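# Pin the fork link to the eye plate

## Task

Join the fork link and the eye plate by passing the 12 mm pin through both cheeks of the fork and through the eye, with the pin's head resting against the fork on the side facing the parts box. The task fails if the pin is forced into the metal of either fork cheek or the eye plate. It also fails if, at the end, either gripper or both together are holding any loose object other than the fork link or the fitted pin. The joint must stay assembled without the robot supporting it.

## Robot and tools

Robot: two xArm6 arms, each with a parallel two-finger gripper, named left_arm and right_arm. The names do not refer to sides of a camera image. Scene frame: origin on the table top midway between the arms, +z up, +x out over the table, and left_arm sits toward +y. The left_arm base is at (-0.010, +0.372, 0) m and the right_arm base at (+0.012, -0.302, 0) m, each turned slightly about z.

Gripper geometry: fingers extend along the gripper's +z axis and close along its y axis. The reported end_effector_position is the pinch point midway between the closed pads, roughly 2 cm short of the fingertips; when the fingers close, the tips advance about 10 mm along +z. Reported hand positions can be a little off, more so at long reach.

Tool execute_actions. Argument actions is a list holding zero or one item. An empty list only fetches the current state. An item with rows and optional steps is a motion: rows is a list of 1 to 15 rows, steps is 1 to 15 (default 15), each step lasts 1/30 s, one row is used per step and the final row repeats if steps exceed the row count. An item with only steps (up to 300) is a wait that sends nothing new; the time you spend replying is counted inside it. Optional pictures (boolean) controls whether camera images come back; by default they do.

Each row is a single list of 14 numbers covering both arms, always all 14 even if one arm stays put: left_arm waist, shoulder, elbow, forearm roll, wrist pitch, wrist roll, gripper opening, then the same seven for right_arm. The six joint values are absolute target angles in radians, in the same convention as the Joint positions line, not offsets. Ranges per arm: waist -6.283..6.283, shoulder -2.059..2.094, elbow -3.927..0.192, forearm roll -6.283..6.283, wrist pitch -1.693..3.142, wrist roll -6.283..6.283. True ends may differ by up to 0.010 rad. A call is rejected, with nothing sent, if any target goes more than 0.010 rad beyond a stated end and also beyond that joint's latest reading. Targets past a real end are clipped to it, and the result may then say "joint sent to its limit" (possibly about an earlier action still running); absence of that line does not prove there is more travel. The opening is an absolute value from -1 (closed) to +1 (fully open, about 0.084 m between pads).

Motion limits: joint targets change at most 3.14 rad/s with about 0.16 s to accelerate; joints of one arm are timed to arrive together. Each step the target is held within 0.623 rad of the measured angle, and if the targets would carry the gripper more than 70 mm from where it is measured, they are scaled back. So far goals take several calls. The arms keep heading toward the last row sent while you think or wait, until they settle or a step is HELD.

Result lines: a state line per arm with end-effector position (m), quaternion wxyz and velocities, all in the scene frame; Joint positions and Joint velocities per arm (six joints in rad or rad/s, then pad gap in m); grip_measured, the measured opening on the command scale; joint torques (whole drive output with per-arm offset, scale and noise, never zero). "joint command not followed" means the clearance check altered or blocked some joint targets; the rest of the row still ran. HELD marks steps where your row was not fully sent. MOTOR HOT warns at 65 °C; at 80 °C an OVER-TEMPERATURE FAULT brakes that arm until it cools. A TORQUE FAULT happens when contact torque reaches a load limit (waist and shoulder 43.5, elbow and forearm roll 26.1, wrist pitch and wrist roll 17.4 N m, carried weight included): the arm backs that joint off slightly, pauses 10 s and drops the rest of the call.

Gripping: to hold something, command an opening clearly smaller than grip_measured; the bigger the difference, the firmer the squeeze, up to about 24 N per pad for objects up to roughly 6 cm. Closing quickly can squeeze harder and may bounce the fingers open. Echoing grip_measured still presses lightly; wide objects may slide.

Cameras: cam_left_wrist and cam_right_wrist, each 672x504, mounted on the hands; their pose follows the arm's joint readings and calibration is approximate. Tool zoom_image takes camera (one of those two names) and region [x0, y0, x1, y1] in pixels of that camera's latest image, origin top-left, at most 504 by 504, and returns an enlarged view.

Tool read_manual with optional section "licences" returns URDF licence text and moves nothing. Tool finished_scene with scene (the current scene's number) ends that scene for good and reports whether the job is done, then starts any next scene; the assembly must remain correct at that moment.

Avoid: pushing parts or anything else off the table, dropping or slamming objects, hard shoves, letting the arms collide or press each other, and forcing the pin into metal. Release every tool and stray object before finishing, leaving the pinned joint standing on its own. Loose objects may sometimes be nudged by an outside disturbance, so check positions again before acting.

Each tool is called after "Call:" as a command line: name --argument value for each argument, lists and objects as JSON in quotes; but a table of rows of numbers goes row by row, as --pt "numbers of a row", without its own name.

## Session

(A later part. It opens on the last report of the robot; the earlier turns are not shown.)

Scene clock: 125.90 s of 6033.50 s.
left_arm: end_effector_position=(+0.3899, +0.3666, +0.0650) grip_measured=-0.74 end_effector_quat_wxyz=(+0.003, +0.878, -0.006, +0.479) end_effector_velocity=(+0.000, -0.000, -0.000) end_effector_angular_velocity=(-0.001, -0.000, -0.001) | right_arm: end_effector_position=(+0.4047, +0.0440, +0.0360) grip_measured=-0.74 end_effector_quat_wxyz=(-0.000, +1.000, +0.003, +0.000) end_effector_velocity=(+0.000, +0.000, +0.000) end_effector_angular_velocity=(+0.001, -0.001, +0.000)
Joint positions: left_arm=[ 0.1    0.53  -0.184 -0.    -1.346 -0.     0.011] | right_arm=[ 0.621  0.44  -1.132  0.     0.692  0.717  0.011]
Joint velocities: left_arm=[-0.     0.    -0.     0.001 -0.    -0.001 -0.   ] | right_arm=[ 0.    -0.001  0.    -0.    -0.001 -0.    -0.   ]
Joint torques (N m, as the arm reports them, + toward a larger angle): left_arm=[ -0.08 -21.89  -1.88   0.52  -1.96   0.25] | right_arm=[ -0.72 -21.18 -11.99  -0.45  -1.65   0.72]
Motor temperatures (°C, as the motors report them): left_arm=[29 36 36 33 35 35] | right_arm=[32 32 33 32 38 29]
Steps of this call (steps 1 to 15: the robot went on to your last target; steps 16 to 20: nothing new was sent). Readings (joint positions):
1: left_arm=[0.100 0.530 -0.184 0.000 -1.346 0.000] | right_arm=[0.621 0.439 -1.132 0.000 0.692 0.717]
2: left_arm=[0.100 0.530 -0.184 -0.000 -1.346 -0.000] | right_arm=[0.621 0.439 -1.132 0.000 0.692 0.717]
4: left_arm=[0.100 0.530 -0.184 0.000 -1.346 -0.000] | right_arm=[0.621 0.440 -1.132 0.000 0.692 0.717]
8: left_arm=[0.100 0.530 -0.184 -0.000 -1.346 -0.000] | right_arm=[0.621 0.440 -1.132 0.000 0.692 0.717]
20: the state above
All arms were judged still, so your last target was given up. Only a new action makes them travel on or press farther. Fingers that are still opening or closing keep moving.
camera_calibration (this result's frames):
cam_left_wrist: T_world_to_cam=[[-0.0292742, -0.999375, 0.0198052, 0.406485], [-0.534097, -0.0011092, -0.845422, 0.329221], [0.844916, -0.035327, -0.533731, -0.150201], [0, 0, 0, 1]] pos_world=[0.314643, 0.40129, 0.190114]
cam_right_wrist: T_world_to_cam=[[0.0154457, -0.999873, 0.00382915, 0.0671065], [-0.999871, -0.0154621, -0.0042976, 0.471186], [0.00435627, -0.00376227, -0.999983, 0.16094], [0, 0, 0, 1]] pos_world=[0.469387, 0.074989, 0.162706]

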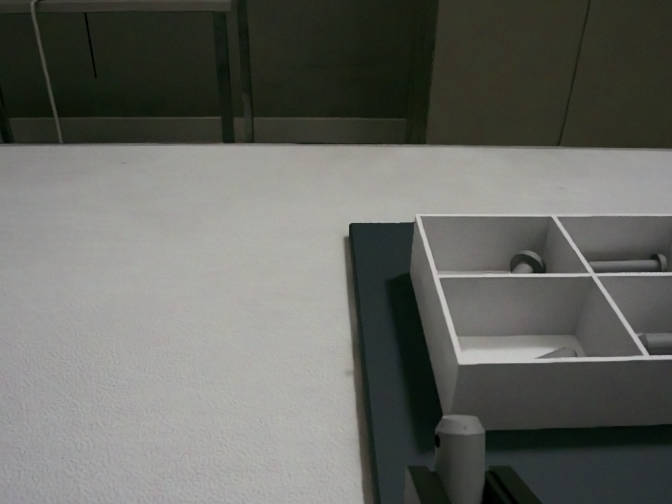

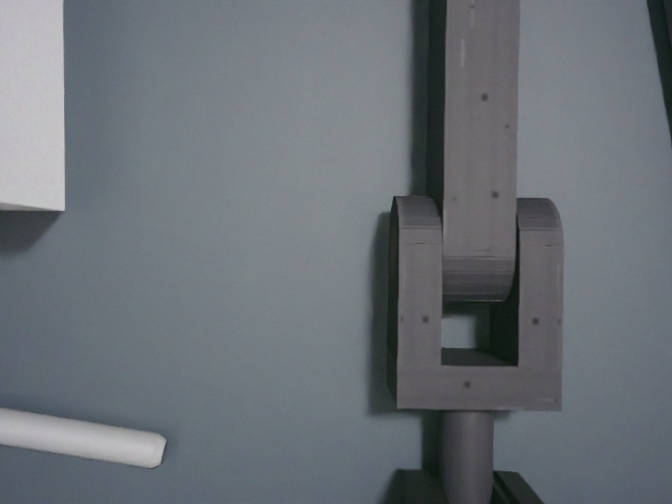

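Call:
execute_actions --actions '[{"rows":[[0.1,0,-0.8,0,-0.8,0,-1,0.6214,0.4397,-1.1318,0,0.6921,0.7174,-0.3]]}]' --pictures false

Call:
execute_actions --actions '[{"rows":[[0.1,0,-0.8,0,-0.8,0,-1,0.6214,0.1,-0.9,0,0.8,0.7174,-0.3]]}]' --pictures false

Call:
execute_actions --actions '[{"steps":30}]' --pictures false

Call:
execute_actions --actions '[{"rows":[[0.1,0,-1.2,-0.1,0.9,1.16,-1,0.3,0.0,-0.8,0,-0.8,0,-0.3]]}]' --pictures false

Call:
execute_actions --actions '[{"steps":60}]' --pictures false

Call:
execute_actions --actions '[{"rows":[[-0.3671,0.2,-1.2,-0.1,0.95,1.16,-1,0.52,0.53,-0.184,0,-1.346,0,-0.3]]}]' --pictures false

Call:
execute_actions --actions '[{"steps":50}]' --pictures false

Call:
execute_actions --actions '[{"rows":[[-0.3671,0.4177,-1.205,-0.1,0.75,1.16,-1,0.52,0.53,-0.184,0,-1.346,0,-0.3]]}]' --pictures false

Call:
execute_actions --actions '[{"steps":30}]'

Scene clock: 157.17 s of 6033.50 s.
left_arm: end_effector_position=(+0.5183, +0.3649, +0.1943) grip_measured=-0.74 end_effector_quat_wxyz=(+0.004, +0.807, -0.005, +0.591) end_effector_velocity=(+0.229, -0.003, +0.363) end_effector_angular_velocity=(-0.008, -0.575, -0.001) | right_arm: end_effector_position=(+0.4047, +0.0439, +0.0359) grip_measured=-0.32 end_effector_quat_wxyz=(+0.000, +1.000, +0.003, -0.000) end_effector_velocity=(-0.000, +0.000, -0.000) end_effector_angular_velocity=(-0.000, +0.000, +0.001)
Joint positions: left_arm=[ 0.1    0.296 -0.456 -0.    -1.105  0.     0.011] | right_arm=[ 0.621  0.44  -1.132 -0.     0.692  0.717  0.03 ]
Joint velocities: left_arm=[-0.    -0.508 -0.588  0.001  0.521 -0.    -0.   ] | right_arm=[ 0.001 -0.    -0.     0.     0.    -0.    -0.   ]
Joint torques (N m, as the arm reports them, + toward a larger angle): left_arm=[ -0.22 -26.88 -10.67   0.53  -2.11   0.5 ] | right_arm=[ -0.03 -20.92 -11.61  -0.36  -1.52   0.61]
Motor temperatures (°C, as the motors report them): left_arm=[29 36 36 33 35 35] | right_arm=[32 32 33 32 38 29]
Steps of this call (steps 1 to 90: nothing new was sent; then 27.77 s passed at rest; steps 91 to 105: all 15 steps of this action). Readings (joint positions):
91: left_arm=[0.100 0.530 -0.184 0.000 -1.346 -0.000] | right_arm=[0.621 0.440 -1.132 0.000 0.692 0.717]
92: left_arm=[0.100 0.527 -0.187 0.000 -1.342 -0.000] | right_arm=[0.621 0.440 -1.132 -0.000 0.692 0.717]
94: left_arm=[0.100 0.499 -0.219 0.000 -1.309 -0.000] | right_arm=[0.621 0.440 -1.132 -0.000 0.692 0.718]
98: left_arm=[0.100 0.419 -0.313 -0.000 -1.232 -0.000] | right_arm=[0.621 0.440 -1.132 -0.000 0.692 0.717]
105: the state above

Scene clock: 157.67 s of 6033.50 s.
left_arm: end_effector_position=(+0.5888, +0.3639, +0.3954) grip_measured=-0.74 end_effector_quat_wxyz=(+0.005, +0.720, -0.005, +0.694) end_effector_velocity=(+0.052, -0.001, +0.426) end_effector_angular_velocity=(-0.008, -0.508, +0.001) | right_arm: end_effector_position=(+0.3563, +0.0013, +0.1081) grip_measured=-0.32 end_effector_quat_wxyz=(+0.000, +1.000, +0.003, -0.000) end_effector_velocity=(-0.026, -0.023, -0.001) end_effector_angular_velocity=(-0.032, +0.036, -0.000)
Joint positions: left_arm=[ 0.1    0.058 -0.732 -0.    -0.86   0.     0.011] | right_arm=[ 0.621  0.11  -0.906  0.     0.797  0.717  0.03 ]
Joint velocities: left_arm=[-0.    -0.447 -0.52  -0.001  0.459 -0.    -0.   ] | right_arm=[-0.    -0.074  0.086  0.     0.037 -0.    -0.   ]
Joint torques (N m, as the arm reports them, + toward a larger angle): left_arm=[ -0.56 -28.26 -17.94   0.44  -1.64   0.4 ] | right_arm=[ -0.27 -16.56 -13.1   -0.31  -1.68   0.66]
Motor temperatures (°C, as the motors report them): left_arm=[29 36 36 33 35 35] | right_arm=[32 32 33 32 38 29]
Steps of this call (steps 1 to 15: all 15 steps of this action). Readings (joint positions):
1: left_arm=[0.100 0.280 -0.475 -0.000 -1.088 0.000] | right_arm=[0.621 0.440 -1.132 -0.000 0.692 0.717]
2: left_arm=[0.100 0.263 -0.495 -0.000 -1.071 0.000] | right_arm=[0.621 0.436 -1.129 -0.000 0.694 0.717]
4: left_arm=[0.100 0.230 -0.533 -0.000 -1.037 0.000] | right_arm=[0.621 0.399 -1.099 -0.000 0.707 0.717]
8: left_arm=[0.100 0.166 -0.607 -0.000 -0.971 0.000] | right_arm=[0.621 0.224 -0.988 -0.000 0.759 0.717]
15: the state above

Scene clock: 158.67 s of 6033.50 s.
left_arm: end_effector_position=(+0.5928, +0.3638, +0.4517) grip_measured=-0.74 end_effector_quat_wxyz=(+0.005, +0.697, -0.005, +0.717) end_effector_velocity=(-0.000, -0.000, +0.001) end_effector_angular_velocity=(-0.000, -0.002, -0.000) | right_arm: end_effector_position=(+0.3549, +0.0000, +0.1102) grip_measured=-0.32 end_effector_quat_wxyz=(+0.000, +1.000, +0.003, -0.000) end_effector_velocity=(-0.000, +0.000, +0.001) end_effector_angular_velocity=(+0.000, -0.000, +0.001)
Joint positions: left_arm=[ 0.1    0.    -0.8    0.    -0.8   -0.     0.011] | right_arm=[ 0.621  0.1   -0.9    0.     0.8    0.717  0.03 ]
Joint velocities: left_arm=[-0.    -0.001 -0.001  0.     0.    -0.001 -0.   ] | right_arm=[ 0.001 -0.002 -0.     0.     0.001 -0.    -0.   ]
Joint torques (N m, as the arm reports them, + toward a larger angle): left_arm=[ -0.22 -27.56 -19.17   0.15  -1.75   0.41] | right_arm=[  0.15 -16.53 -12.25  -0.37  -1.52   0.57]
Motor temperatures (°C, as the motors report them): left_arm=[29 36 37 33 35 35] | right_arm=[32 32 33 32 38 29]
Steps of this call (steps 1 to 30: the robot went on to your last target). Readings (joint positions):
1: left_arm=[0.100 0.043 -0.749 -0.000 -0.845 0.000] | right_arm=[0.621 0.108 -0.904 0.000 0.798 0.717]
2: left_arm=[0.100 0.030 -0.765 -0.000 -0.832 0.000] | right_arm=[0.621 0.107 -0.903 0.000 0.798 0.717]
4: left_arm=[0.100 0.012 -0.786 -0.000 -0.817 0.000] | right_arm=[0.621 0.104 -0.901 0.000 0.799 0.717]
8: left_arm=[0.100 0.004 -0.795 0.000 -0.804 -0.000] | right_arm=[0.621 0.102 -0.901 -0.000 0.800 0.717]
30: the state above
All arms were judged still, so your last target was given up. Only a new action makes them travel on or press farther. Fingers that are still opening or closing keep moving.

Scene clock: 159.17 s of 6033.50 s.
left_arm: end_effector_position=(+0.6453, +0.3675, +0.4316) grip_measured=-0.74 end_effector_quat_wxyz=(-0.192, +0.790, -0.348, +0.467) end_effector_velocity=(-0.098, -0.046, -0.473) end_effector_angular_velocity=(+1.413, +1.924, -1.003) | right_arm: end_effector_position=(+0.4951, -0.0261, +0.1881) grip_measured=-0.32 end_effector_quat_wxyz=(-0.102, +0.958, +0.118, +0.242) end_effector_velocity=(+0.290, -0.049, +0.285) end_effector_angular_velocity=(+0.376, -1.445, +0.329)
Joint positions: left_arm=[ 0.1   -0.002 -1.167 -0.091  0.112  0.901  0.011] | right_arm=[ 0.418  0.037 -0.837  0.     0.269  0.275  0.03 ]
Joint velocities: left_arm=[-0.002  0.033 -0.124 -0.046  2.06   1.724  0.   ] | right_arm=[-0.335 -0.105  0.103  0.    -1.439 -0.77  -0.   ]
Joint torques (N m, as the arm reports them, + toward a larger angle): left_arm=[ -0.44 -29.26 -19.58   0.76  -2.27  -0.54] | right_arm=[  0.38 -15.98 -12.98  -0.33  -2.22   0.83]
Motor temperatures (°C, as the motors report them): left_arm=[29 36 37 33 35 35] | right_arm=[32 32 33 32 38 29]
Steps of this call (steps 1 to 15: all 15 steps of this action). Readings (joint positions):
1: left_arm=[0.100 0.000 -0.800 -0.000 -0.800 0.000] | right_arm=[0.621 0.100 -0.900 0.000 0.800 0.717]
2: left_arm=[0.100 0.000 -0.802 -0.001 -0.795 0.005] | right_arm=[0.620 0.099 -0.899 0.000 0.795 0.712]
4: left_arm=[0.100 0.001 -0.827 -0.008 -0.751 0.049] | right_arm=[0.600 0.094 -0.891 0.000 0.753 0.670]
8: left_arm=[0.100 0.001 -0.985 -0.046 -0.491 0.309] | right_arm=[0.519 0.068 -0.868 0.000 0.588 0.506]
15: the state above

Scene clock: 161.17 s of 6033.50 s.
left_arm: end_effector_position=(+0.5382, +0.3496, +0.2825) grip_measured=-0.74 end_effector_quat_wxyz=(-0.045, +0.836, -0.526, +0.149) end_effector_velocity=(-0.000, -0.000, -0.001) end_effector_angular_velocity=(-0.001, +0.001, +0.001) | right_arm: end_effector_position=(+0.5663, -0.0672, +0.4518) grip_measured=-0.32 end_effector_quat_wxyz=(-0.143, +0.683, +0.139, +0.703) end_effector_velocity=(-0.000, -0.000, +0.001) end_effector_angular_velocity=(+0.000, -0.002, -0.000)
Joint positions: left_arm=[ 0.1   -0.    -1.2   -0.1    0.9    1.16   0.011] | right_arm=[ 0.3   0.   -0.8   0.   -0.8  -0.    0.03]
Joint velocities: left_arm=[ 0.     0.     0.001 -0.001 -0.    -0.001  0.   ] | right_arm=[-0.    -0.001  0.    -0.    -0.001 -0.    -0.   ]
Joint torques (N m, as the arm reports them, + toward a larger angle): left_arm=[ -0.39 -30.51 -21.61   0.18  -1.63   0.41] | right_arm=[ -0.15 -14.69 -12.43  -0.29  -1.84   0.64]
Motor temperatures (°C, as the motors report them): left_arm=[29 36 37 33 35 35] | right_arm=[32 32 33 32 38 29]
Steps of this call (steps 1 to 45: the robot went on to your last target; steps 46 to 60: nothing new was sent). Readings (joint positions):
1: left_arm=[0.100 -0.001 -1.170 -0.092 0.178 0.950] | right_arm=[0.407 0.033 -0.834 0.000 0.220 0.250]
2: left_arm=[0.100 0.000 -1.172 -0.093 0.240 0.983] | right_arm=[0.398 0.030 -0.831 0.000 0.171 0.227]
4: left_arm=[0.100 0.001 -1.177 -0.095 0.358 1.020] | right_arm=[0.380 0.025 -0.825 0.000 0.071 0.187]
8: left_arm=[0.100 0.001 -1.187 -0.097 0.591 1.078] | right_arm=[0.354 0.017 -0.817 0.000 -0.133 0.125]
60: the state above
All arms were judged still, so your last target was given up. Only a new action makes them travel on or press farther. Fingers that are still opening or closing keep moving.

Scene clock: 161.67 s of 6033.50 s.
left_arm: end_effector_position=(+0.4987, +0.1944, +0.2099) grip_measured=-0.74 end_effector_quat_wxyz=(+0.009, +0.758, -0.647, +0.082) end_effector_velocity=(-0.155, -0.340, -0.165) end_effector_angular_velocity=(+0.107, +0.349, -0.692) | right_arm: end_effector_position=(+0.5136, -0.0391, +0.2704) grip_measured=-0.32 end_effector_quat_wxyz=(-0.152, +0.750, +0.185, +0.616) end_effector_velocity=(-0.190, +0.026, -0.393) end_effector_angular_velocity=(-0.249, +0.475, +0.196)
Joint positions: left_arm=[-0.194  0.126 -1.2   -0.1    0.931  1.16   0.011] | right_arm=[ 0.382  0.198 -0.57  -0.    -1.003 -0.     0.03 ]
Joint velocities: left_arm=[-0.685  0.293 -0.001 -0.001  0.073 -0.    -0.   ] | right_arm=[ 0.196  0.474  0.548 -0.    -0.485 -0.     0.   ]
Joint torques (N m, as the arm reports them, + toward a larger angle): left_arm=[ -0.63 -33.57 -20.95   0.15  -1.48   0.4 ] | right_arm=[ -0.32 -15.16  -9.02  -0.1   -2.36   0.74]
Motor temperatures (°C, as the motors report them): left_arm=[29 36 37 33 35 35] | right_arm=[32 32 33 32 38 29]
Steps of this call (steps 1 to 15: all 15 steps of this action). Readings (joint positions):
1: left_arm=[0.100 0.000 -1.200 -0.100 0.900 1.160] | right_arm=[0.300 0.000 -0.800 0.000 -0.800 0.000]
2: left_arm=[0.097 0.001 -1.200 -0.100 0.900 1.160] | right_arm=[0.301 0.002 -0.797 0.000 -0.804 0.000]
4: left_arm=[0.064 0.014 -1.203 -0.100 0.903 1.160] | right_arm=[0.312 0.025 -0.771 0.000 -0.833 0.000]
8: left_arm=[-0.034 0.058 -1.199 -0.100 0.914 1.160] | right_arm=[0.337 0.090 -0.695 0.000 -0.893 -0.000]
15: the state above

Scene clock: 163.33 s of 6033.50 s.
left_arm: end_effector_position=(+0.4512, +0.1137, +0.1687) grip_measured=-0.74 end_effector_quat_wxyz=(+0.031, +0.701, -0.711, +0.037) end_effector_velocity=(-0.000, +0.000, -0.000) end_effector_angular_velocity=(+0.000, +0.001, -0.000) | right_arm: end_effector_position=(+0.3366, -0.0699, +0.0650) grip_measured=-0.32 end_effector_quat_wxyz=(-0.147, +0.836, +0.268, +0.457) end_effector_velocity=(-0.001, +0.001, +0.000) end_effector_angular_velocity=(+0.000, +0.000, +0.003)
Joint positions: left_arm=[-0.367  0.2   -1.2   -0.1    0.95   1.16   0.011] | right_arm=[ 0.52   0.53  -0.184  0.    -1.346 -0.     0.03 ]
Joint velocities: left_arm=[-0.    -0.     0.001 -0.    -0.     0.     0.   ] | right_arm=[ 0.003  0.     0.    -0.    -0.     0.    -0.   ]
Joint torques (N m, as the arm reports them, + toward a larger angle): left_arm=[ -0.1  -34.58 -20.49   0.12  -1.48   0.33] | right_arm=[ -0.3  -11.87  -1.21   0.03  -2.35   0.64]
Motor temperatures (°C, as the motors report them): left_arm=[29 36 37 33 35 35] | right_arm=[32 32 33 32 38 29]
Steps of this call (steps 1 to 45: the robot went on to your last target; steps 46 to 50: nothing new was sent). Readings (joint positions):
1: left_arm=[-0.217 0.136 -1.200 -0.100 0.934 1.160] | right_arm=[0.389 0.214 -0.552 -0.000 -1.020 -0.000]
2: left_arm=[-0.240 0.146 -1.200 -0.100 0.936 1.160] | right_arm=[0.395 0.230 -0.533 -0.000 -1.036 -0.000]
4: left_arm=[-0.285 0.165 -1.200 -0.100 0.941 1.160] | right_arm=[0.409 0.262 -0.496 -0.000 -1.069 -0.000]
8: left_arm=[-0.349 0.193 -1.198 -0.100 0.948 1.160] | right_arm=[0.436 0.329 -0.418 -0.000 -1.138 -0.000]
50: the state above
All arms were judged still, so your last target was given up. Only a new action makes them travel on or press farther. Fingers that are still opening or closing keep moving.

Scene clock: 163.83 s of 6033.50 s.
left_arm: end_effector_position=(+0.4709, +0.1083, +0.0738) grip_measured=-0.74 end_effector_quat_wxyz=(+0.026, +0.707, -0.706, +0.030) end_effector_velocity=(+0.020, -0.009, +0.004) end_effector_angular_velocity=(-0.026, -0.058, +0.005) | right_arm: end_effector_position=(+0.3366, -0.0699, +0.0650) grip_measured=-0.32 end_effector_quat_wxyz=(-0.147, +0.836, +0.268, +0.456) end_effector_velocity=(+0.000, +0.000, +0.000) end_effector_angular_velocity=(+0.000, -0.000, +0.000)
Joint positions: left_arm=[-0.367  0.412 -1.206 -0.1    0.755  1.16   0.011] | right_arm=[ 0.52   0.53  -0.184  0.    -1.346  0.     0.03 ]
Joint velocities: left_arm=[ 0.     0.021 -0.027 -0.001 -0.057  0.     0.   ] | right_arm=[ 0.    -0.002 -0.     0.     0.001 -0.    -0.   ]
Joint torques (N m, as the arm reports them, + toward a larger angle): left_arm=[  0.01 -37.95 -17.73   0.24  -1.2    0.32] | right_arm=[  0.06 -11.89  -1.14  -0.06  -2.44   0.62]
Motor temperatures (°C, as the motors report them): left_arm=[29 36 38 33 35 35] | right_arm=[32 32 33 32 38 29]
Steps of this call (steps 1 to 15: all 15 steps of this action). Readings (joint positions):
1: left_arm=[-0.367 0.200 -1.200 -0.100 0.950 1.160] | right_arm=[0.520 0.530 -0.184 0.000 -1.346 0.000]
2: left_arm=[-0.367 0.203 -1.201 -0.100 0.946 1.160] | right_arm=[0.520 0.530 -0.184 0.000 -1.346 -0.000]
4: left_arm=[-0.367 0.236 -1.207 -0.100 0.908 1.160] | right_arm=[0.520 0.530 -0.184 -0.000 -1.346 0.000]
8: left_arm=[-0.367 0.357 -1.200 -0.100 0.810 1.160] | right_arm=[0.520 0.530 -0.184 0.000 -1.346 0.000]
15: the state above

Scene clock: 164.83 s of 6033.50 s.
left_arm: end_effector_position=(+0.4705, +0.1087, +0.0705) grip_measured=-0.74 end_effector_quat_wxyz=(+0.027, +0.707, -0.706, +0.029) end_effector_velocity=(-0.000, +0.000, -0.001) end_effector_angular_velocity=(+0.000, +0.001, +0.000) | right_arm: end_effector_position=(+0.3366, -0.0699, +0.0650) grip_measured=-0.32 end_effector_quat_wxyz=(-0.147, +0.836, +0.268, +0.456) end_effector_velocity=(-0.000, +0.001, +0.001) end_effector_angular_velocity=(+0.001, -0.001, +0.001)
Joint positions: left_arm=[-0.367  0.418 -1.205 -0.1    0.75   1.16   0.011] | right_arm=[ 0.52   0.53  -0.184  0.    -1.346 -0.     0.03 ]
Joint velocities: left_arm=[ 0.     0.001  0.001 -0.001  0.     0.001 -0.   ] | right_arm=[ 0.001 -0.002 -0.    -0.     0.001 -0.     0.   ]
Joint torques (N m, as the arm reports them, + toward a larger angle): left_arm=[ -0.16 -38.78 -18.94   0.22  -1.44   0.33] | right_arm=[ -0.27 -11.93  -1.22   0.07  -2.38   0.67]
Motor temperatures (°C, as the motors report them): left_arm=[29 36 38 33 35 35] | right_arm=[32 32 33 32 38 29]
Steps of this call (steps 1 to 15: the robot went on to your last target; steps 16 to 30: nothing new was sent). Readings (joint positions):
1: left_arm=[-0.367 0.412 -1.207 -0.100 0.753 1.160] | right_arm=[0.520 0.530 -0.184 0.000 -1.346 0.000]
2: left_arm=[-0.367 0.413 -1.207 -0.100 0.752 1.160] | right_arm=[0.520 0.530 -0.184 0.000 -1.346 0.000]
4: left_arm=[-0.367 0.415 -1.206 -0.100 0.751 1.160] | right_arm=[0.520 0.530 -0.184 0.000 -1.346 0.000]
8: left_arm=[-0.367 0.417 -1.205 -0.100 0.750 1.160] | right_arm=[0.520 0.530 -0.184 0.000 -1.346 -0.000]
30: the state above
All arms were judged still, so your last target was given up. Only a new action makes them travel on or press farther. Fingers that are still opening or closing keep moving.
camera_calibration (this result's frames):
cam_left_wrist: T_world_to_cam=[[-0.999745, -0.00846344, 0.0209141, 0.499817], [-0.0102354, 0.996232, -0.0861265, -0.0317471], [-0.0201063, -0.0863187, -0.996065, 0.220575], [0, 0, 0, 1]] pos_world=[0.5038, 0.0548974, 0.20652]
cam_right_wrist: T_world_to_cam=[[0.58374, -0.811869, 0.0107955, -0.224491], [-0.430499, -0.32075, -0.843676, 0.243023], [0.688417, 0.48784, -0.536744, -0.0361906], [0, 0, 0, 1]] pos_world=[0.26058, -0.0866523, 0.188031]

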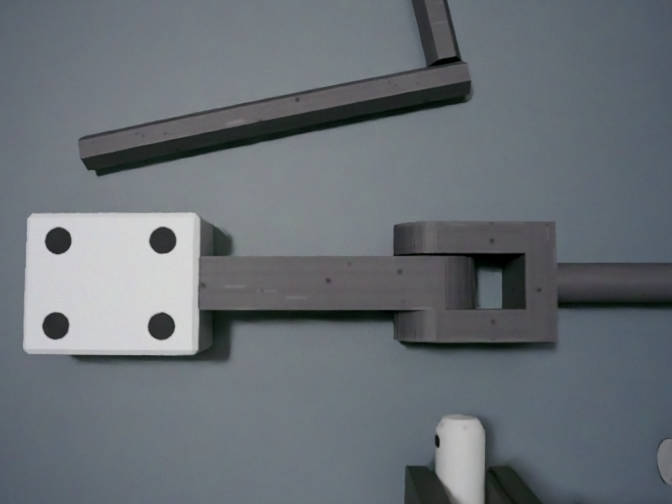

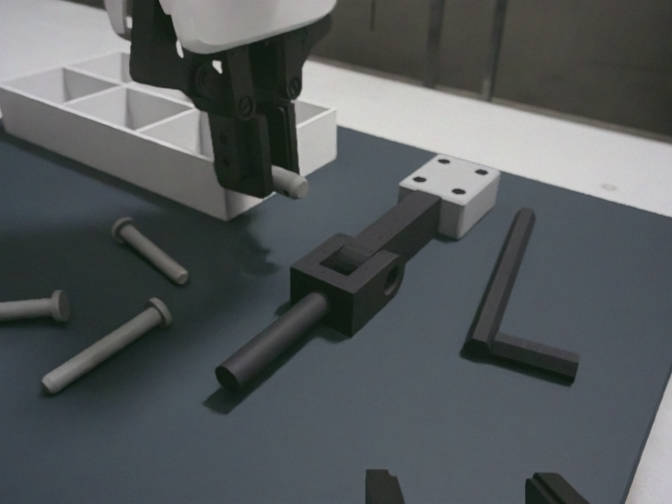

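Call:
execute_actions --actions '[{"rows":[[-0.3671,0.4812,-1.1938,-0.11,0.6756,1.173,-1,0.52,0.53,-0.184,0,-1.346,0,-0.3]]}]' --pictures false

Call:
execute_actions --actions '[{"steps":30}]'

Call:
zoom_image --camera "cam_right_wrist" --region '[220, 160, 460, 340]'

Scene clock: 171.03 s of 6033.50 s.
left_arm: end_effector_position=(+0.4714, +0.1091, +0.0390) grip_measured=-0.74 end_effector_quat_wxyz=(+0.027, +0.707, -0.706, +0.030) end_effector_velocity=(-0.005, +0.003, -0.009) end_effector_angular_velocity=(+0.007, +0.014, -0.001) | right_arm: end_effector_position=(+0.3366, -0.0699, +0.0650) grip_measured=-0.32 end_effector_quat_wxyz=(-0.147, +0.836, +0.268, +0.456) end_effector_velocity=(+0.000, -0.000, +0.000) end_effector_angular_velocity=(+0.001, -0.001, -0.000)
Joint positions: left_arm=[-0.367  0.48  -1.195 -0.11   0.676  1.173  0.011] | right_arm=[ 0.52   0.53  -0.184  0.    -1.346 -0.     0.03 ]
Joint velocities: left_arm=[-0.     0.011  0.011 -0.001 -0.006  0.002 -0.   ] | right_arm=[-0. -0.  0.  0. -0.  0. -0.]
Joint torques (N m, as the arm reports them, + toward a larger angle): left_arm=[ -0.4  -39.39 -18.13   0.21  -1.46   0.3 ] | right_arm=[  0.01 -11.57  -1.09   0.09  -2.22   0.52]
Motor temperatures (°C, as the motors report them): left_arm=[29 36 38 33 35 35] | right_arm=[32 32 32 32 38 29]
Steps of this call (steps 1 to 90: nothing new was sent; then 2.70 s passed at rest; steps 91 to 105: all 15 steps of this action). Readings (joint positions):
91: left_arm=[-0.367 0.418 -1.205 -0.100 0.750 1.160] | right_arm=[0.520 0.530 -0.184 -0.000 -1.346 -0.000]
92: left_arm=[-0.367 0.420 -1.205 -0.101 0.745 1.161] | right_arm=[0.520 0.530 -0.184 0.000 -1.346 0.000]
94: left_arm=[-0.367 0.441 -1.204 -0.104 0.716 1.166] | right_arm=[0.520 0.530 -0.184 0.000 -1.346 0.000]
98: left_arm=[-0.367 0.477 -1.191 -0.109 0.686 1.171] | right_arm=[0.520 0.530 -0.184 -0.000 -1.346 -0.000]
105: the state above

Scene clock: 172.03 s of 6033.50 s.
left_arm: end_effector_position=(+0.4709, +0.1094, +0.0378) grip_measured=-0.74 end_effector_quat_wxyz=(+0.027, +0.707, -0.706, +0.029) end_effector_velocity=(-0.000, +0.000, -0.000) end_effector_angular_velocity=(+0.000, +0.000, +0.001) | right_arm: end_effector_position=(+0.3366, -0.0699, +0.0650) grip_measured=-0.32 end_effector_quat_wxyz=(-0.147, +0.836, +0.268, +0.456) end_effector_velocity=(-0.000, +0.000, +0.001) end_effector_angular_velocity=(+0.001, -0.002, +0.001)
Joint positions: left_arm=[-0.367  0.481 -1.194 -0.11   0.676  1.173  0.011] | right_arm=[ 0.52   0.53  -0.184 -0.    -1.346 -0.     0.03 ]
Joint velocities: left_arm=[ 0.    -0.     0.001  0.    -0.    -0.001 -0.   ] | right_arm=[ 0.001 -0.001  0.    -0.    -0.001  0.    -0.   ]
Joint torques (N m, as the arm reports them, + toward a larger angle): left_arm=[ -0.65 -39.15 -18.17   0.56  -1.34   0.26] | right_arm=[  0.02 -11.79  -1.26   0.06  -2.38   0.55]
Motor temperatures (°C, as the motors report them): left_arm=[29 36 38 33 35 35] | right_arm=[32 32 32 32 38 29]
Steps of this call (steps 1 to 15: the robot went on to your last target; steps 16 to 30: nothing new was sent). Readings (joint positions):
1: left_arm=[-0.367 0.480 -1.194 -0.110 0.676 1.173] | right_arm=[0.520 0.530 -0.184 0.000 -1.346 -0.000]
2: left_arm=[-0.367 0.480 -1.194 -0.110 0.676 1.173] | right_arm=[0.520 0.530 -0.184 -0.000 -1.346 -0.000]
4: left_arm=[-0.367 0.481 -1.194 -0.110 0.676 1.173] | right_arm=[0.520 0.530 -0.184 0.000 -1.346 0.000]
8: left_arm=[-0.367 0.481 -1.194 -0.110 0.676 1.173] | right_arm=[0.520 0.530 -0.184 0.000 -1.346 0.000]
30: the state above
All arms were judged still, so your last target was given up. Only a new action makes them travel on or press farther. Fingers that are still opening or closing keep moving.
camera_calibration (this result's frames):
cam_left_wrist: T_world_to_cam=[[-0.999746, -0.00811744, 0.0210425, 0.500822], [-0.00991386, 0.996183, -0.0867237, -0.0353981], [-0.0202582, -0.0869102, -0.99601, 0.188276], [0, 0, 0, 1]] pos_world=[0.504158, 0.0556915, 0.173917]
cam_right_wrist: T_world_to_cam=[[0.58374, -0.811869, 0.0107956, -0.224491], [-0.430499, -0.320751, -0.843676, 0.243023], [0.688417, 0.48784, -0.536744, -0.0361905], [0, 0, 0, 1]] pos_world=[0.26058, -0.0866523, 0.188031]

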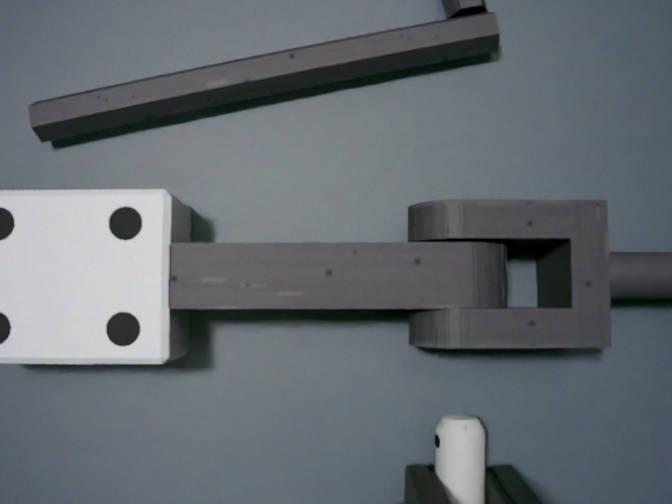

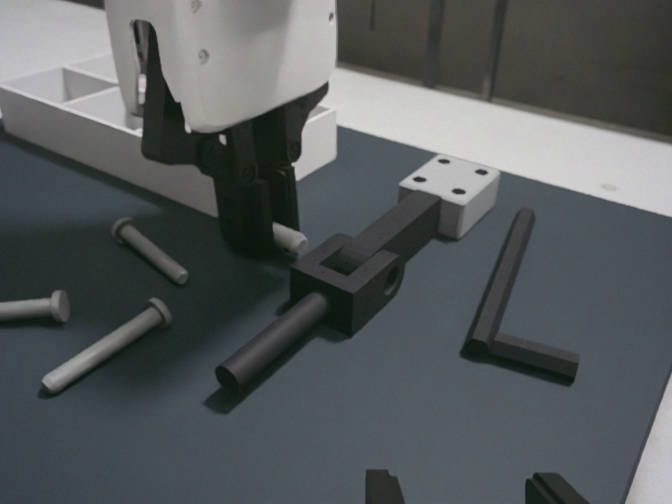

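Region (220, 160, 460, 340) of cam_right_wrist's 672x504 image, scaled by 2.100, with more detail than that image has; it fills the top 378 rows of this view, and the rest is white.

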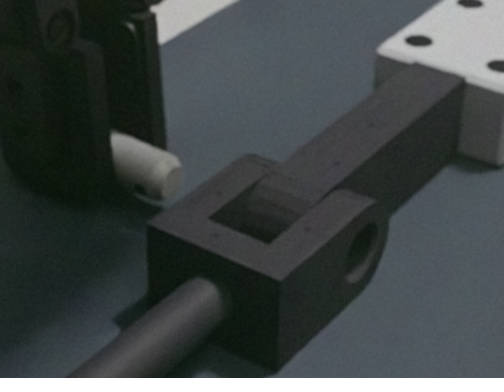

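Call:
execute_actions --actions '[{"rows":[[-0.3895,0.4993,-1.2249,-0.11,0.6885,1.1506,-1,0.52,0.53,-0.184,0,-1.346,0,-0.3]]}]' --pictures false

Call:
execute_actions --actions '[{"steps":20}]'

Call:
zoom_image --camera "cam_right_wrist" --region '[220, 160, 460, 340]'

Scene clock: 179.23 s of 6033.50 s.
left_arm: end_effector_position=(+0.4707, +0.0953, +0.0383) grip_measured=-0.74 end_effector_quat_wxyz=(+0.028, +0.707, -0.706, +0.029) end_effector_velocity=(-0.000, -0.001, -0.000) end_effector_angular_velocity=(+0.000, +0.001, +0.002) | right_arm: end_effector_position=(+0.3366, -0.0699, +0.0650) grip_measured=-0.32 end_effector_quat_wxyz=(-0.147, +0.836, +0.268, +0.456) end_effector_velocity=(-0.000, +0.000, +0.000) end_effector_angular_velocity=(+0.001, -0.001, +0.000)
Joint positions: left_arm=[-0.389  0.499 -1.225 -0.11   0.688  1.151  0.011] | right_arm=[ 0.52   0.53  -0.184 -0.    -1.346 -0.     0.03 ]
Joint velocities: left_arm=[-0.002  0.002 -0.002 -0.     0.001 -0.004 -0.   ] | right_arm=[ 0.     0.001  0.     0.    -0.002  0.    -0.   ]
Joint torques (N m, as the arm reports them, + toward a larger angle): left_arm=[ -0.13 -40.29 -18.25   0.36  -1.4    0.29] | right_arm=[ -0.54 -11.81  -1.23   0.2   -2.41   0.59]
Motor temperatures (°C, as the motors report them): left_arm=[29 36 39 33 35 35] | right_arm=[32 32 32 32 38 29]
Steps of this call (steps 1 to 90: nothing new was sent; then 3.70 s passed at rest; steps 91 to 105: all 15 steps of this action). Readings (joint positions):
91: left_arm=[-0.367 0.481 -1.194 -0.110 0.676 1.173] | right_arm=[0.520 0.530 -0.184 0.000 -1.346 -0.000]
92: left_arm=[-0.369 0.483 -1.197 -0.110 0.677 1.170] | right_arm=[0.520 0.530 -0.184 -0.000 -1.346 0.000]
94: left_arm=[-0.379 0.491 -1.210 -0.110 0.683 1.161] | right_arm=[0.520 0.530 -0.184 0.000 -1.346 -0.000]
98: left_arm=[-0.388 0.498 -1.222 -0.110 0.687 1.153] | right_arm=[0.520 0.530 -0.184 0.000 -1.346 -0.000]
105: the state above

Scene clock: 179.90 s of 6033.50 s.
left_arm: end_effector_position=(+0.4707, +0.0951, +0.0383) grip_measured=-0.74 end_effector_quat_wxyz=(+0.028, +0.707, -0.706, +0.029) end_effector_velocity=(+0.000, -0.000, +0.000) end_effector_angular_velocity=(-0.000, -0.000, +0.000) | right_arm: end_effector_position=(+0.3366, -0.0699, +0.0650) grip_measured=-0.32 end_effector_quat_wxyz=(-0.147, +0.836, +0.268, +0.456) end_effector_velocity=(-0.000, +0.000, +0.000) end_effector_angular_velocity=(+0.001, -0.001, +0.000)
Joint positions: left_arm=[-0.389  0.499 -1.225 -0.11   0.689  1.151  0.011] | right_arm=[ 0.52   0.53  -0.184 -0.    -1.346 -0.     0.03 ]
Joint velocities: left_arm=[-0.  0. -0. -0. -0. -0. -0.] | right_arm=[ 0.001 -0.001 -0.     0.    -0.     0.001 -0.   ]
Joint torques (N m, as the arm reports them, + toward a larger angle): left_arm=[ -0.33 -39.86 -18.46   0.14  -1.31   0.32] | right_arm=[ -0.23 -11.89  -1.2    0.09  -2.25   0.68]
Motor temperatures (°C, as the motors report them): left_arm=[29 36 39 33 35 35] | right_arm=[32 32 32 32 38 29]
Steps of this call (steps 1 to 15: the robot went on to your last target; steps 16 to 20: nothing new was sent). Readings (joint positions):
1: left_arm=[-0.389 0.499 -1.225 -0.110 0.688 1.151] | right_arm=[0.520 0.530 -0.184 -0.000 -1.346 0.000]
2: left_arm=[-0.389 0.499 -1.225 -0.110 0.688 1.151] | right_arm=[0.520 0.530 -0.184 0.000 -1.346 -0.000]
4: left_arm=[-0.389 0.499 -1.225 -0.110 0.688 1.151] | right_arm=[0.520 0.530 -0.184 0.000 -1.346 -0.000]
8: left_arm=[-0.389 0.499 -1.225 -0.110 0.688 1.151] | right_arm=[0.520 0.530 -0.184 -0.000 -1.346 -0.000]
20: the state above
All arms were judged still, so your last target was given up. Only a new action makes them travel on or press farther. Fingers that are still opening or closing keep moving.
camera_calibration (this result's frames):
cam_left_wrist: T_world_to_cam=[[-0.999706, -0.00709422, 0.023188, 0.500294], [-0.00910458, 0.996099, -0.0877768, -0.0214751], [-0.0224748, -0.0879621, -0.99587, 0.188606], [0, 0, 0, 1]] pos_world=[0.504191, 0.0415306, 0.174341]
cam_right_wrist: T_world_to_cam=[[0.58374, -0.811869, 0.0107955, -0.224491], [-0.430499, -0.320751, -0.843676, 0.243023], [0.688417, 0.48784, -0.536744, -0.0361905], [0, 0, 0, 1]] pos_world=[0.26058, -0.0866523, 0.188031]

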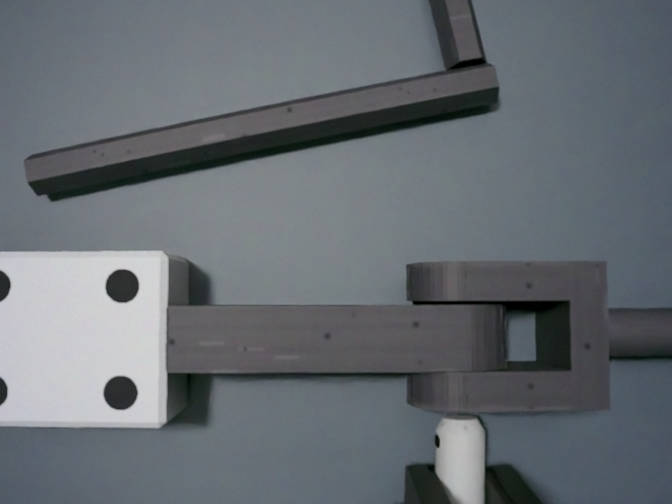

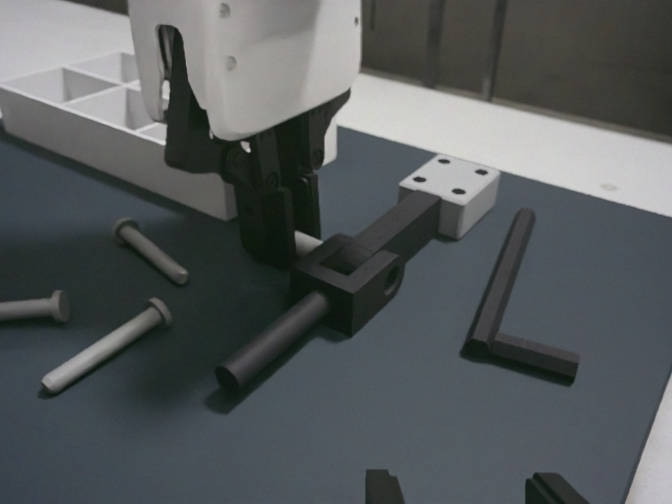

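Region (220, 160, 460, 340) of cam_right_wrist's 672x504 image, scaled by 2.100, with more detail than that image has; it fills the top 378 rows of this view, and the rest is white.

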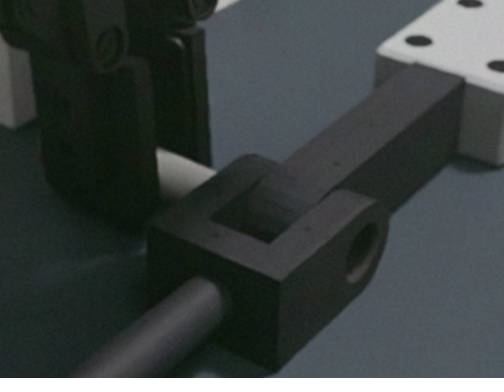

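Call:
execute_actions --actions '[{"rows":[[-0.3887,0.5015,-1.2285,-0.11,0.6899,1.1514,-1,0.52,0.53,-0.184,0,-1.346,0,-0.3]]}]' --pictures false

Call:
execute_actions --actions '[{"rows":[[-0.3934,0.5057,-1.2354,-0.11,0.6926,1.1467,-1,0.52,0.53,-0.184,0,-1.346,0,-0.3]]}]' --pictures false

Call:
execute_actions --actions '[{"rows":[[-0.3981,0.5099,-1.2423,-0.11,0.6953,1.142,-1,0.52,0.53,-0.184,0,-1.346,0,-0.3]]}]'

Scene clock: 187.13 s of 6033.50 s.
left_arm: end_effector_position=(+0.4715, +0.0951, +0.0383) grip_measured=-0.74 end_effector_quat_wxyz=(+0.028, +0.707, -0.706, +0.029) end_effector_velocity=(-0.001, +0.000, -0.001) end_effector_angular_velocity=(+0.001, +0.002, +0.001) | right_arm: end_effector_position=(+0.3366, -0.0699, +0.0650) grip_measured=-0.32 end_effector_quat_wxyz=(-0.147, +0.836, +0.268, +0.456) end_effector_velocity=(-0.000, +0.000, -0.001) end_effector_angular_velocity=(-0.001, +0.002, +0.001)
Joint positions: left_arm=[-0.389  0.501 -1.228 -0.11   0.69   1.151  0.011] | right_arm=[ 0.52   0.53  -0.184  0.    -1.346  0.     0.03 ]
Joint velocities: left_arm=[ 0.     0.001  0.001  0.     0.    -0.001  0.   ] | right_arm=[ 0.001  0.002 -0.    -0.     0.001 -0.    -0.   ]
Joint torques (N m, as the arm reports them, + toward a larger angle): left_arm=[ -0.23 -40.29 -18.25   0.34  -1.35   0.35] | right_arm=[ -0.14 -11.68  -1.32  -0.02  -2.28   0.74]
Motor temperatures (°C, as the motors report them): left_arm=[29 36 39 33 35 35] | right_arm=[32 31 31 32 38 29]
Steps of this call (steps 1 to 90: nothing new was sent; then 3.73 s passed at rest; steps 91 to 105: all 15 steps of this action). Readings (joint positions):
91: left_arm=[-0.389 0.499 -1.225 -0.110 0.689 1.151] | right_arm=[0.520 0.530 -0.184 -0.000 -1.346 0.000]
92: left_arm=[-0.389 0.500 -1.226 -0.110 0.689 1.151] | right_arm=[0.520 0.530 -0.184 -0.000 -1.346 -0.000]
94: left_arm=[-0.389 0.501 -1.227 -0.110 0.689 1.151] | right_arm=[0.520 0.530 -0.184 -0.000 -1.346 -0.000]
98: left_arm=[-0.389 0.501 -1.228 -0.110 0.690 1.151] | right_arm=[0.520 0.530 -0.184 0.000 -1.346 -0.000]
105: the state above

Scene clock: 187.63 s of 6033.50 s.
left_arm: end_effector_position=(+0.4715, +0.0921, +0.0383) grip_measured=-0.74 end_effector_quat_wxyz=(+0.028, +0.707, -0.706, +0.029) end_effector_velocity=(-0.001, +0.000, -0.001) end_effector_angular_velocity=(+0.001, +0.001, -0.001) | right_arm: end_effector_position=(+0.3366, -0.0699, +0.0650) grip_measured=-0.32 end_effector_quat_wxyz=(-0.147, +0.836, +0.268, +0.456) end_effector_velocity=(+0.000, +0.000, +0.001) end_effector_angular_velocity=(+0.002, -0.003, -0.000)
Joint positions: left_arm=[-0.393  0.506 -1.235 -0.11   0.693  1.147  0.011] | right_arm=[ 0.52   0.53  -0.184  0.    -1.346 -0.     0.03 ]
Joint velocities: left_arm=[-0.001  0.     0.001  0.     0.     0.001 -0.   ] | right_arm=[ 0.    -0.002 -0.    -0.    -0.001  0.     0.   ]
Joint torques (N m, as the arm reports them, + toward a larger angle): left_arm=[ -0.74 -40.73 -18.19   0.29  -1.4    0.33] | right_arm=[ -0.2  -12.01  -1.26   0.11  -2.35   0.62]
Motor temperatures (°C, as the motors report them): left_arm=[29 36 39 33 35 35] | right_arm=[32 31 31 32 38 29]
Steps of this call (steps 1 to 15: all 15 steps of this action). Readings (joint positions):
1: left_arm=[-0.389 0.502 -1.229 -0.110 0.690 1.151] | right_arm=[0.520 0.530 -0.184 -0.000 -1.346 -0.000]
2: left_arm=[-0.389 0.502 -1.230 -0.110 0.690 1.150] | right_arm=[0.520 0.530 -0.184 -0.000 -1.346 -0.000]
4: left_arm=[-0.391 0.504 -1.233 -0.110 0.691 1.149] | right_arm=[0.520 0.530 -0.184 -0.000 -1.346 -0.000]
8: left_arm=[-0.393 0.505 -1.235 -0.110 0.692 1.147] | right_arm=[0.520 0.530 -0.184 0.000 -1.346 0.000]
15: the state above

Scene clock: 188.13 s of 6033.50 s.
left_arm: end_effector_position=(+0.4714, +0.0890, +0.0383) grip_measured=-0.74 end_effector_quat_wxyz=(+0.028, +0.707, -0.706, +0.029) end_effector_velocity=(-0.000, -0.000, -0.000) end_effector_angular_velocity=(+0.001, +0.000, -0.001) | right_arm: end_effector_position=(+0.3366, -0.0699, +0.0650) grip_measured=-0.32 end_effector_quat_wxyz=(-0.147, +0.836, +0.268, +0.456) end_effector_velocity=(+0.000, -0.000, -0.000) end_effector_angular_velocity=(-0.000, +0.000, -0.001)
Joint positions: left_arm=[-0.398  0.51  -1.242 -0.11   0.695  1.142  0.011] | right_arm=[ 0.52   0.53  -0.184 -0.    -1.346  0.     0.03 ]
Joint velocities: left_arm=[-0.     0.     0.     0.001  0.    -0.    -0.   ] | right_arm=[-0.001  0.001 -0.    -0.    -0.001  0.    -0.   ]
Joint torques (N m, as the arm reports them, + toward a larger angle): left_arm=[ -0.28 -40.43 -18.07   0.45  -1.38   0.33] | right_arm=[  0.03 -11.86  -1.34   0.07  -2.41   0.57]
Motor temperatures (°C, as the motors report them): left_arm=[29 36 39 33 35 35] | right_arm=[32 31 31 32 38 29]
Steps of this call (steps 1 to 15: all 15 steps of this action). Readings (joint positions):
1: left_arm=[-0.393 0.506 -1.235 -0.110 0.693 1.147] | right_arm=[0.520 0.530 -0.184 0.000 -1.346 0.000]
2: left_arm=[-0.394 0.506 -1.236 -0.110 0.693 1.146] | right_arm=[0.520 0.530 -0.184 -0.000 -1.346 0.000]
4: left_arm=[-0.396 0.508 -1.239 -0.110 0.694 1.144] | right_arm=[0.520 0.530 -0.184 -0.000 -1.346 -0.000]
8: left_arm=[-0.398 0.510 -1.242 -0.110 0.695 1.142] | right_arm=[0.520 0.530 -0.184 0.000 -1.346 0.000]
15: the state above
camera_calibration (this result's frames):
cam_left_wrist: T_world_to_cam=[[-0.999687, -0.00658387, 0.0241176, 0.500954], [-0.00868968, 0.996058, -0.0882778, -0.0155893], [-0.0234413, -0.0884597, -0.995804, 0.188587], [0, 0, 0, 1]] pos_world=[0.505083, 0.0355085, 0.174338]
cam_right_wrist: T_world_to_cam=[[0.58374, -0.811869, 0.0107954, -0.224491], [-0.430499, -0.320751, -0.843676, 0.243023], [0.688417, 0.48784, -0.536744, -0.0361905], [0, 0, 0, 1]] pos_world=[0.26058, -0.0866523, 0.188031]

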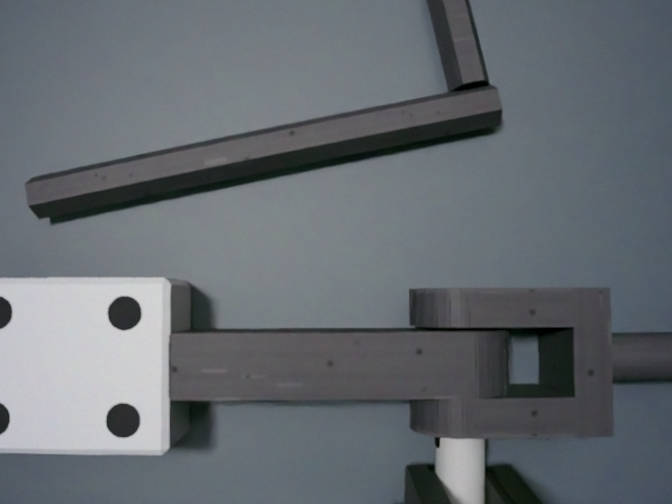

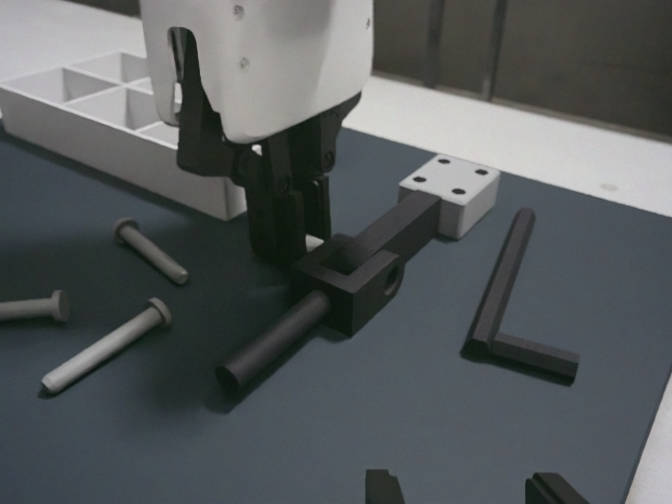

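Call:
execute_actions --actions '[{"rows":[[-0.4042,0.5161,-1.2526,-0.11,0.699,1.1359,-1,0.52,0.53,-0.184,0,-1.346,0,-0.3]]}]' --pictures false

Call:
execute_actions --actions '[{"rows":[[-0.4103,0.5223,-1.2629,-0.11,0.7028,1.1298,-1,0.52,0.53,-0.184,0,-1.346,0,-0.3]]}]'

Scene clock: 193.03 s of 6033.50 s.
left_arm: end_effector_position=(+0.4718, +0.0865, +0.0381) grip_measured=-0.74 end_effector_quat_wxyz=(+0.029, +0.707, -0.706, +0.028) end_effector_velocity=(+0.000, -0.001, +0.000) end_effector_angular_velocity=(-0.001, -0.001, -0.001) | right_arm: end_effector_position=(+0.3366, -0.0699, +0.0650) grip_measured=-0.32 end_effector_quat_wxyz=(-0.147, +0.836, +0.268, +0.456) end_effector_velocity=(+0.000, +0.001, +0.001) end_effector_angular_velocity=(+0.001, -0.002, +0.002)
Joint positions: left_arm=[-0.402  0.516 -1.251 -0.109  0.7    1.136  0.011] | right_arm=[ 0.52   0.53  -0.184 -0.    -1.346  0.     0.03 ]
Joint velocities: left_arm=[-0.001  0.001 -0.003 -0.     0.     0.001  0.   ] | right_arm=[ 0.002 -0.002 -0.     0.    -0.     0.     0.   ]
Joint torques (N m, as the arm reports them, + toward a larger angle): left_arm=[-11.7  -35.16 -21.39  -2.27  -3.45   0.17] | right_arm=[ -0.21 -11.79  -1.31  -0.04  -2.3    0.69]
Motor temperatures (°C, as the motors report them): left_arm=[29 36 39 33 35 35] | right_arm=[32 31 31 32 38 29]
Steps of this call (steps 1 to 15: the robot went on to your last target; steps 16 to 90: nothing new was sent; then 1.40 s passed at rest; steps 91 to 105: all 15 steps of this action). Readings (joint positions):
91: left_arm=[-0.398 0.510 -1.242 -0.110 0.695 1.142] | right_arm=[0.520 0.530 -0.184 -0.000 -1.346 -0.000]
92: left_arm=[-0.399 0.511 -1.244 -0.110 0.696 1.141] | right_arm=[0.520 0.530 -0.184 -0.000 -1.346 0.000]
94: left_arm=[-0.400 0.513 -1.248 -0.109 0.698 1.139] | right_arm=[0.520 0.530 -0.184 -0.000 -1.346 -0.000]
98: left_arm=[-0.401 0.514 -1.251 -0.109 0.701 1.137] | right_arm=[0.520 0.530 -0.184 -0.000 -1.346 0.000]
105: the state above

Scene clock: 193.53 s of 6033.50 s.
left_arm: end_effector_position=(+0.4718, +0.0800, +0.0385) grip_measured=-0.74 end_effector_quat_wxyz=(+0.029, +0.706, -0.707, +0.029) end_effector_velocity=(+0.000, +0.003, +0.000) end_effector_angular_velocity=(+0.003, +0.003, +0.003) | right_arm: end_effector_position=(+0.3366, -0.0699, +0.0650) grip_measured=-0.32 end_effector_quat_wxyz=(-0.147, +0.836, +0.268, +0.456) end_effector_velocity=(-0.001, -0.000, -0.001) end_effector_angular_velocity=(-0.002, +0.003, +0.000)
Joint positions: left_arm=[-0.411  0.523 -1.263 -0.11   0.702  1.13   0.011] | right_arm=[ 0.52   0.53  -0.184 -0.    -1.346 -0.     0.03 ]
Joint velocities: left_arm=[ 0.005 -0.002  0.001  0.002  0.005 -0.    -0.   ] | right_arm=[ 0.     0.003  0.    -0.     0.     0.     0.   ]
Joint torques (N m, as the arm reports them, + toward a larger angle): left_arm=[ -0.52 -40.19 -17.67   0.54  -1.1    0.28] | right_arm=[  0.11 -11.64  -1.21   0.08  -2.25   0.58]
Motor temperatures (°C, as the motors report them): left_arm=[29 36 39 33 35 35] | right_arm=[32 31 31 32 38 29]
Steps of this call (steps 1 to 15: all 15 steps of this action). Readings (joint positions):
1: left_arm=[-0.402 0.516 -1.252 -0.109 0.700 1.136] | right_arm=[0.520 0.530 -0.184 0.000 -1.346 -0.000]
2: left_arm=[-0.403 0.517 -1.253 -0.110 0.700 1.135] | right_arm=[0.520 0.530 -0.184 0.000 -1.346 -0.000]
4: left_arm=[-0.411 0.521 -1.260 -0.111 0.698 1.132] | right_arm=[0.520 0.530 -0.184 -0.000 -1.346 0.000]
8: left_arm=[-0.412 0.523 -1.263 -0.111 0.700 1.130] | right_arm=[0.520 0.530 -0.184 0.000 -1.346 -0.000]
15: the state above
camera_calibration (this result's frames):
cam_left_wrist: T_world_to_cam=[[-0.999698, -0.00507509, 0.0240578, 0.501087], [-0.00721779, 0.995931, -0.0898325, -0.00713766], [-0.023504, -0.089979, -0.995666, 0.188123], [0, 0, 0, 1]] pos_world=[0.505306, 0.0265788, 0.174612]
cam_right_wrist: T_world_to_cam=[[0.58374, -0.811869, 0.0107956, -0.224491], [-0.430499, -0.320751, -0.843676, 0.243023], [0.688417, 0.48784, -0.536744, -0.0361906], [0, 0, 0, 1]] pos_world=[0.26058, -0.0866523, 0.188031]

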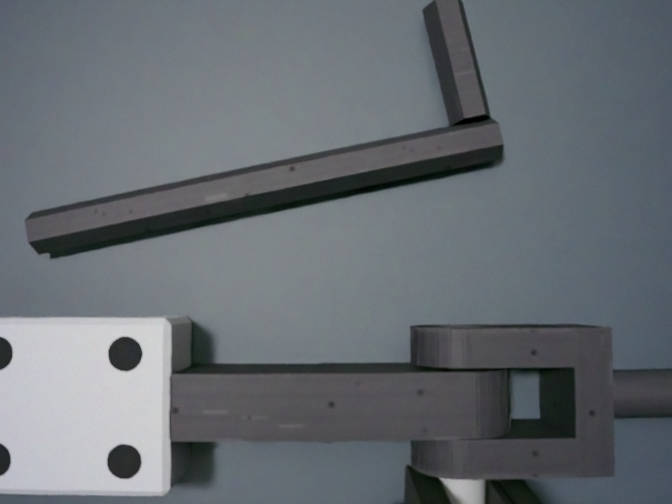

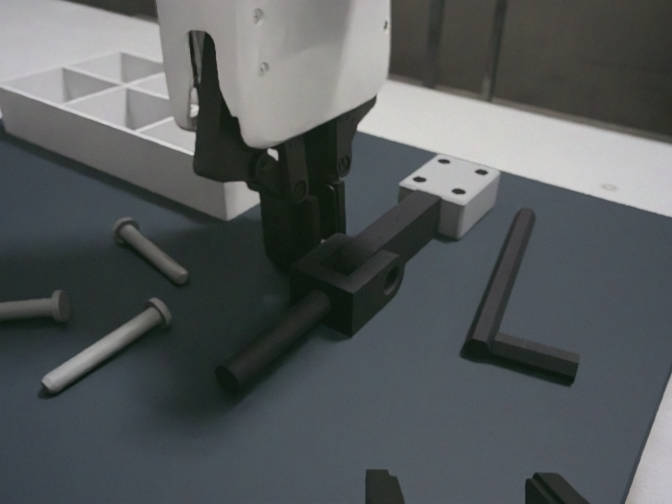

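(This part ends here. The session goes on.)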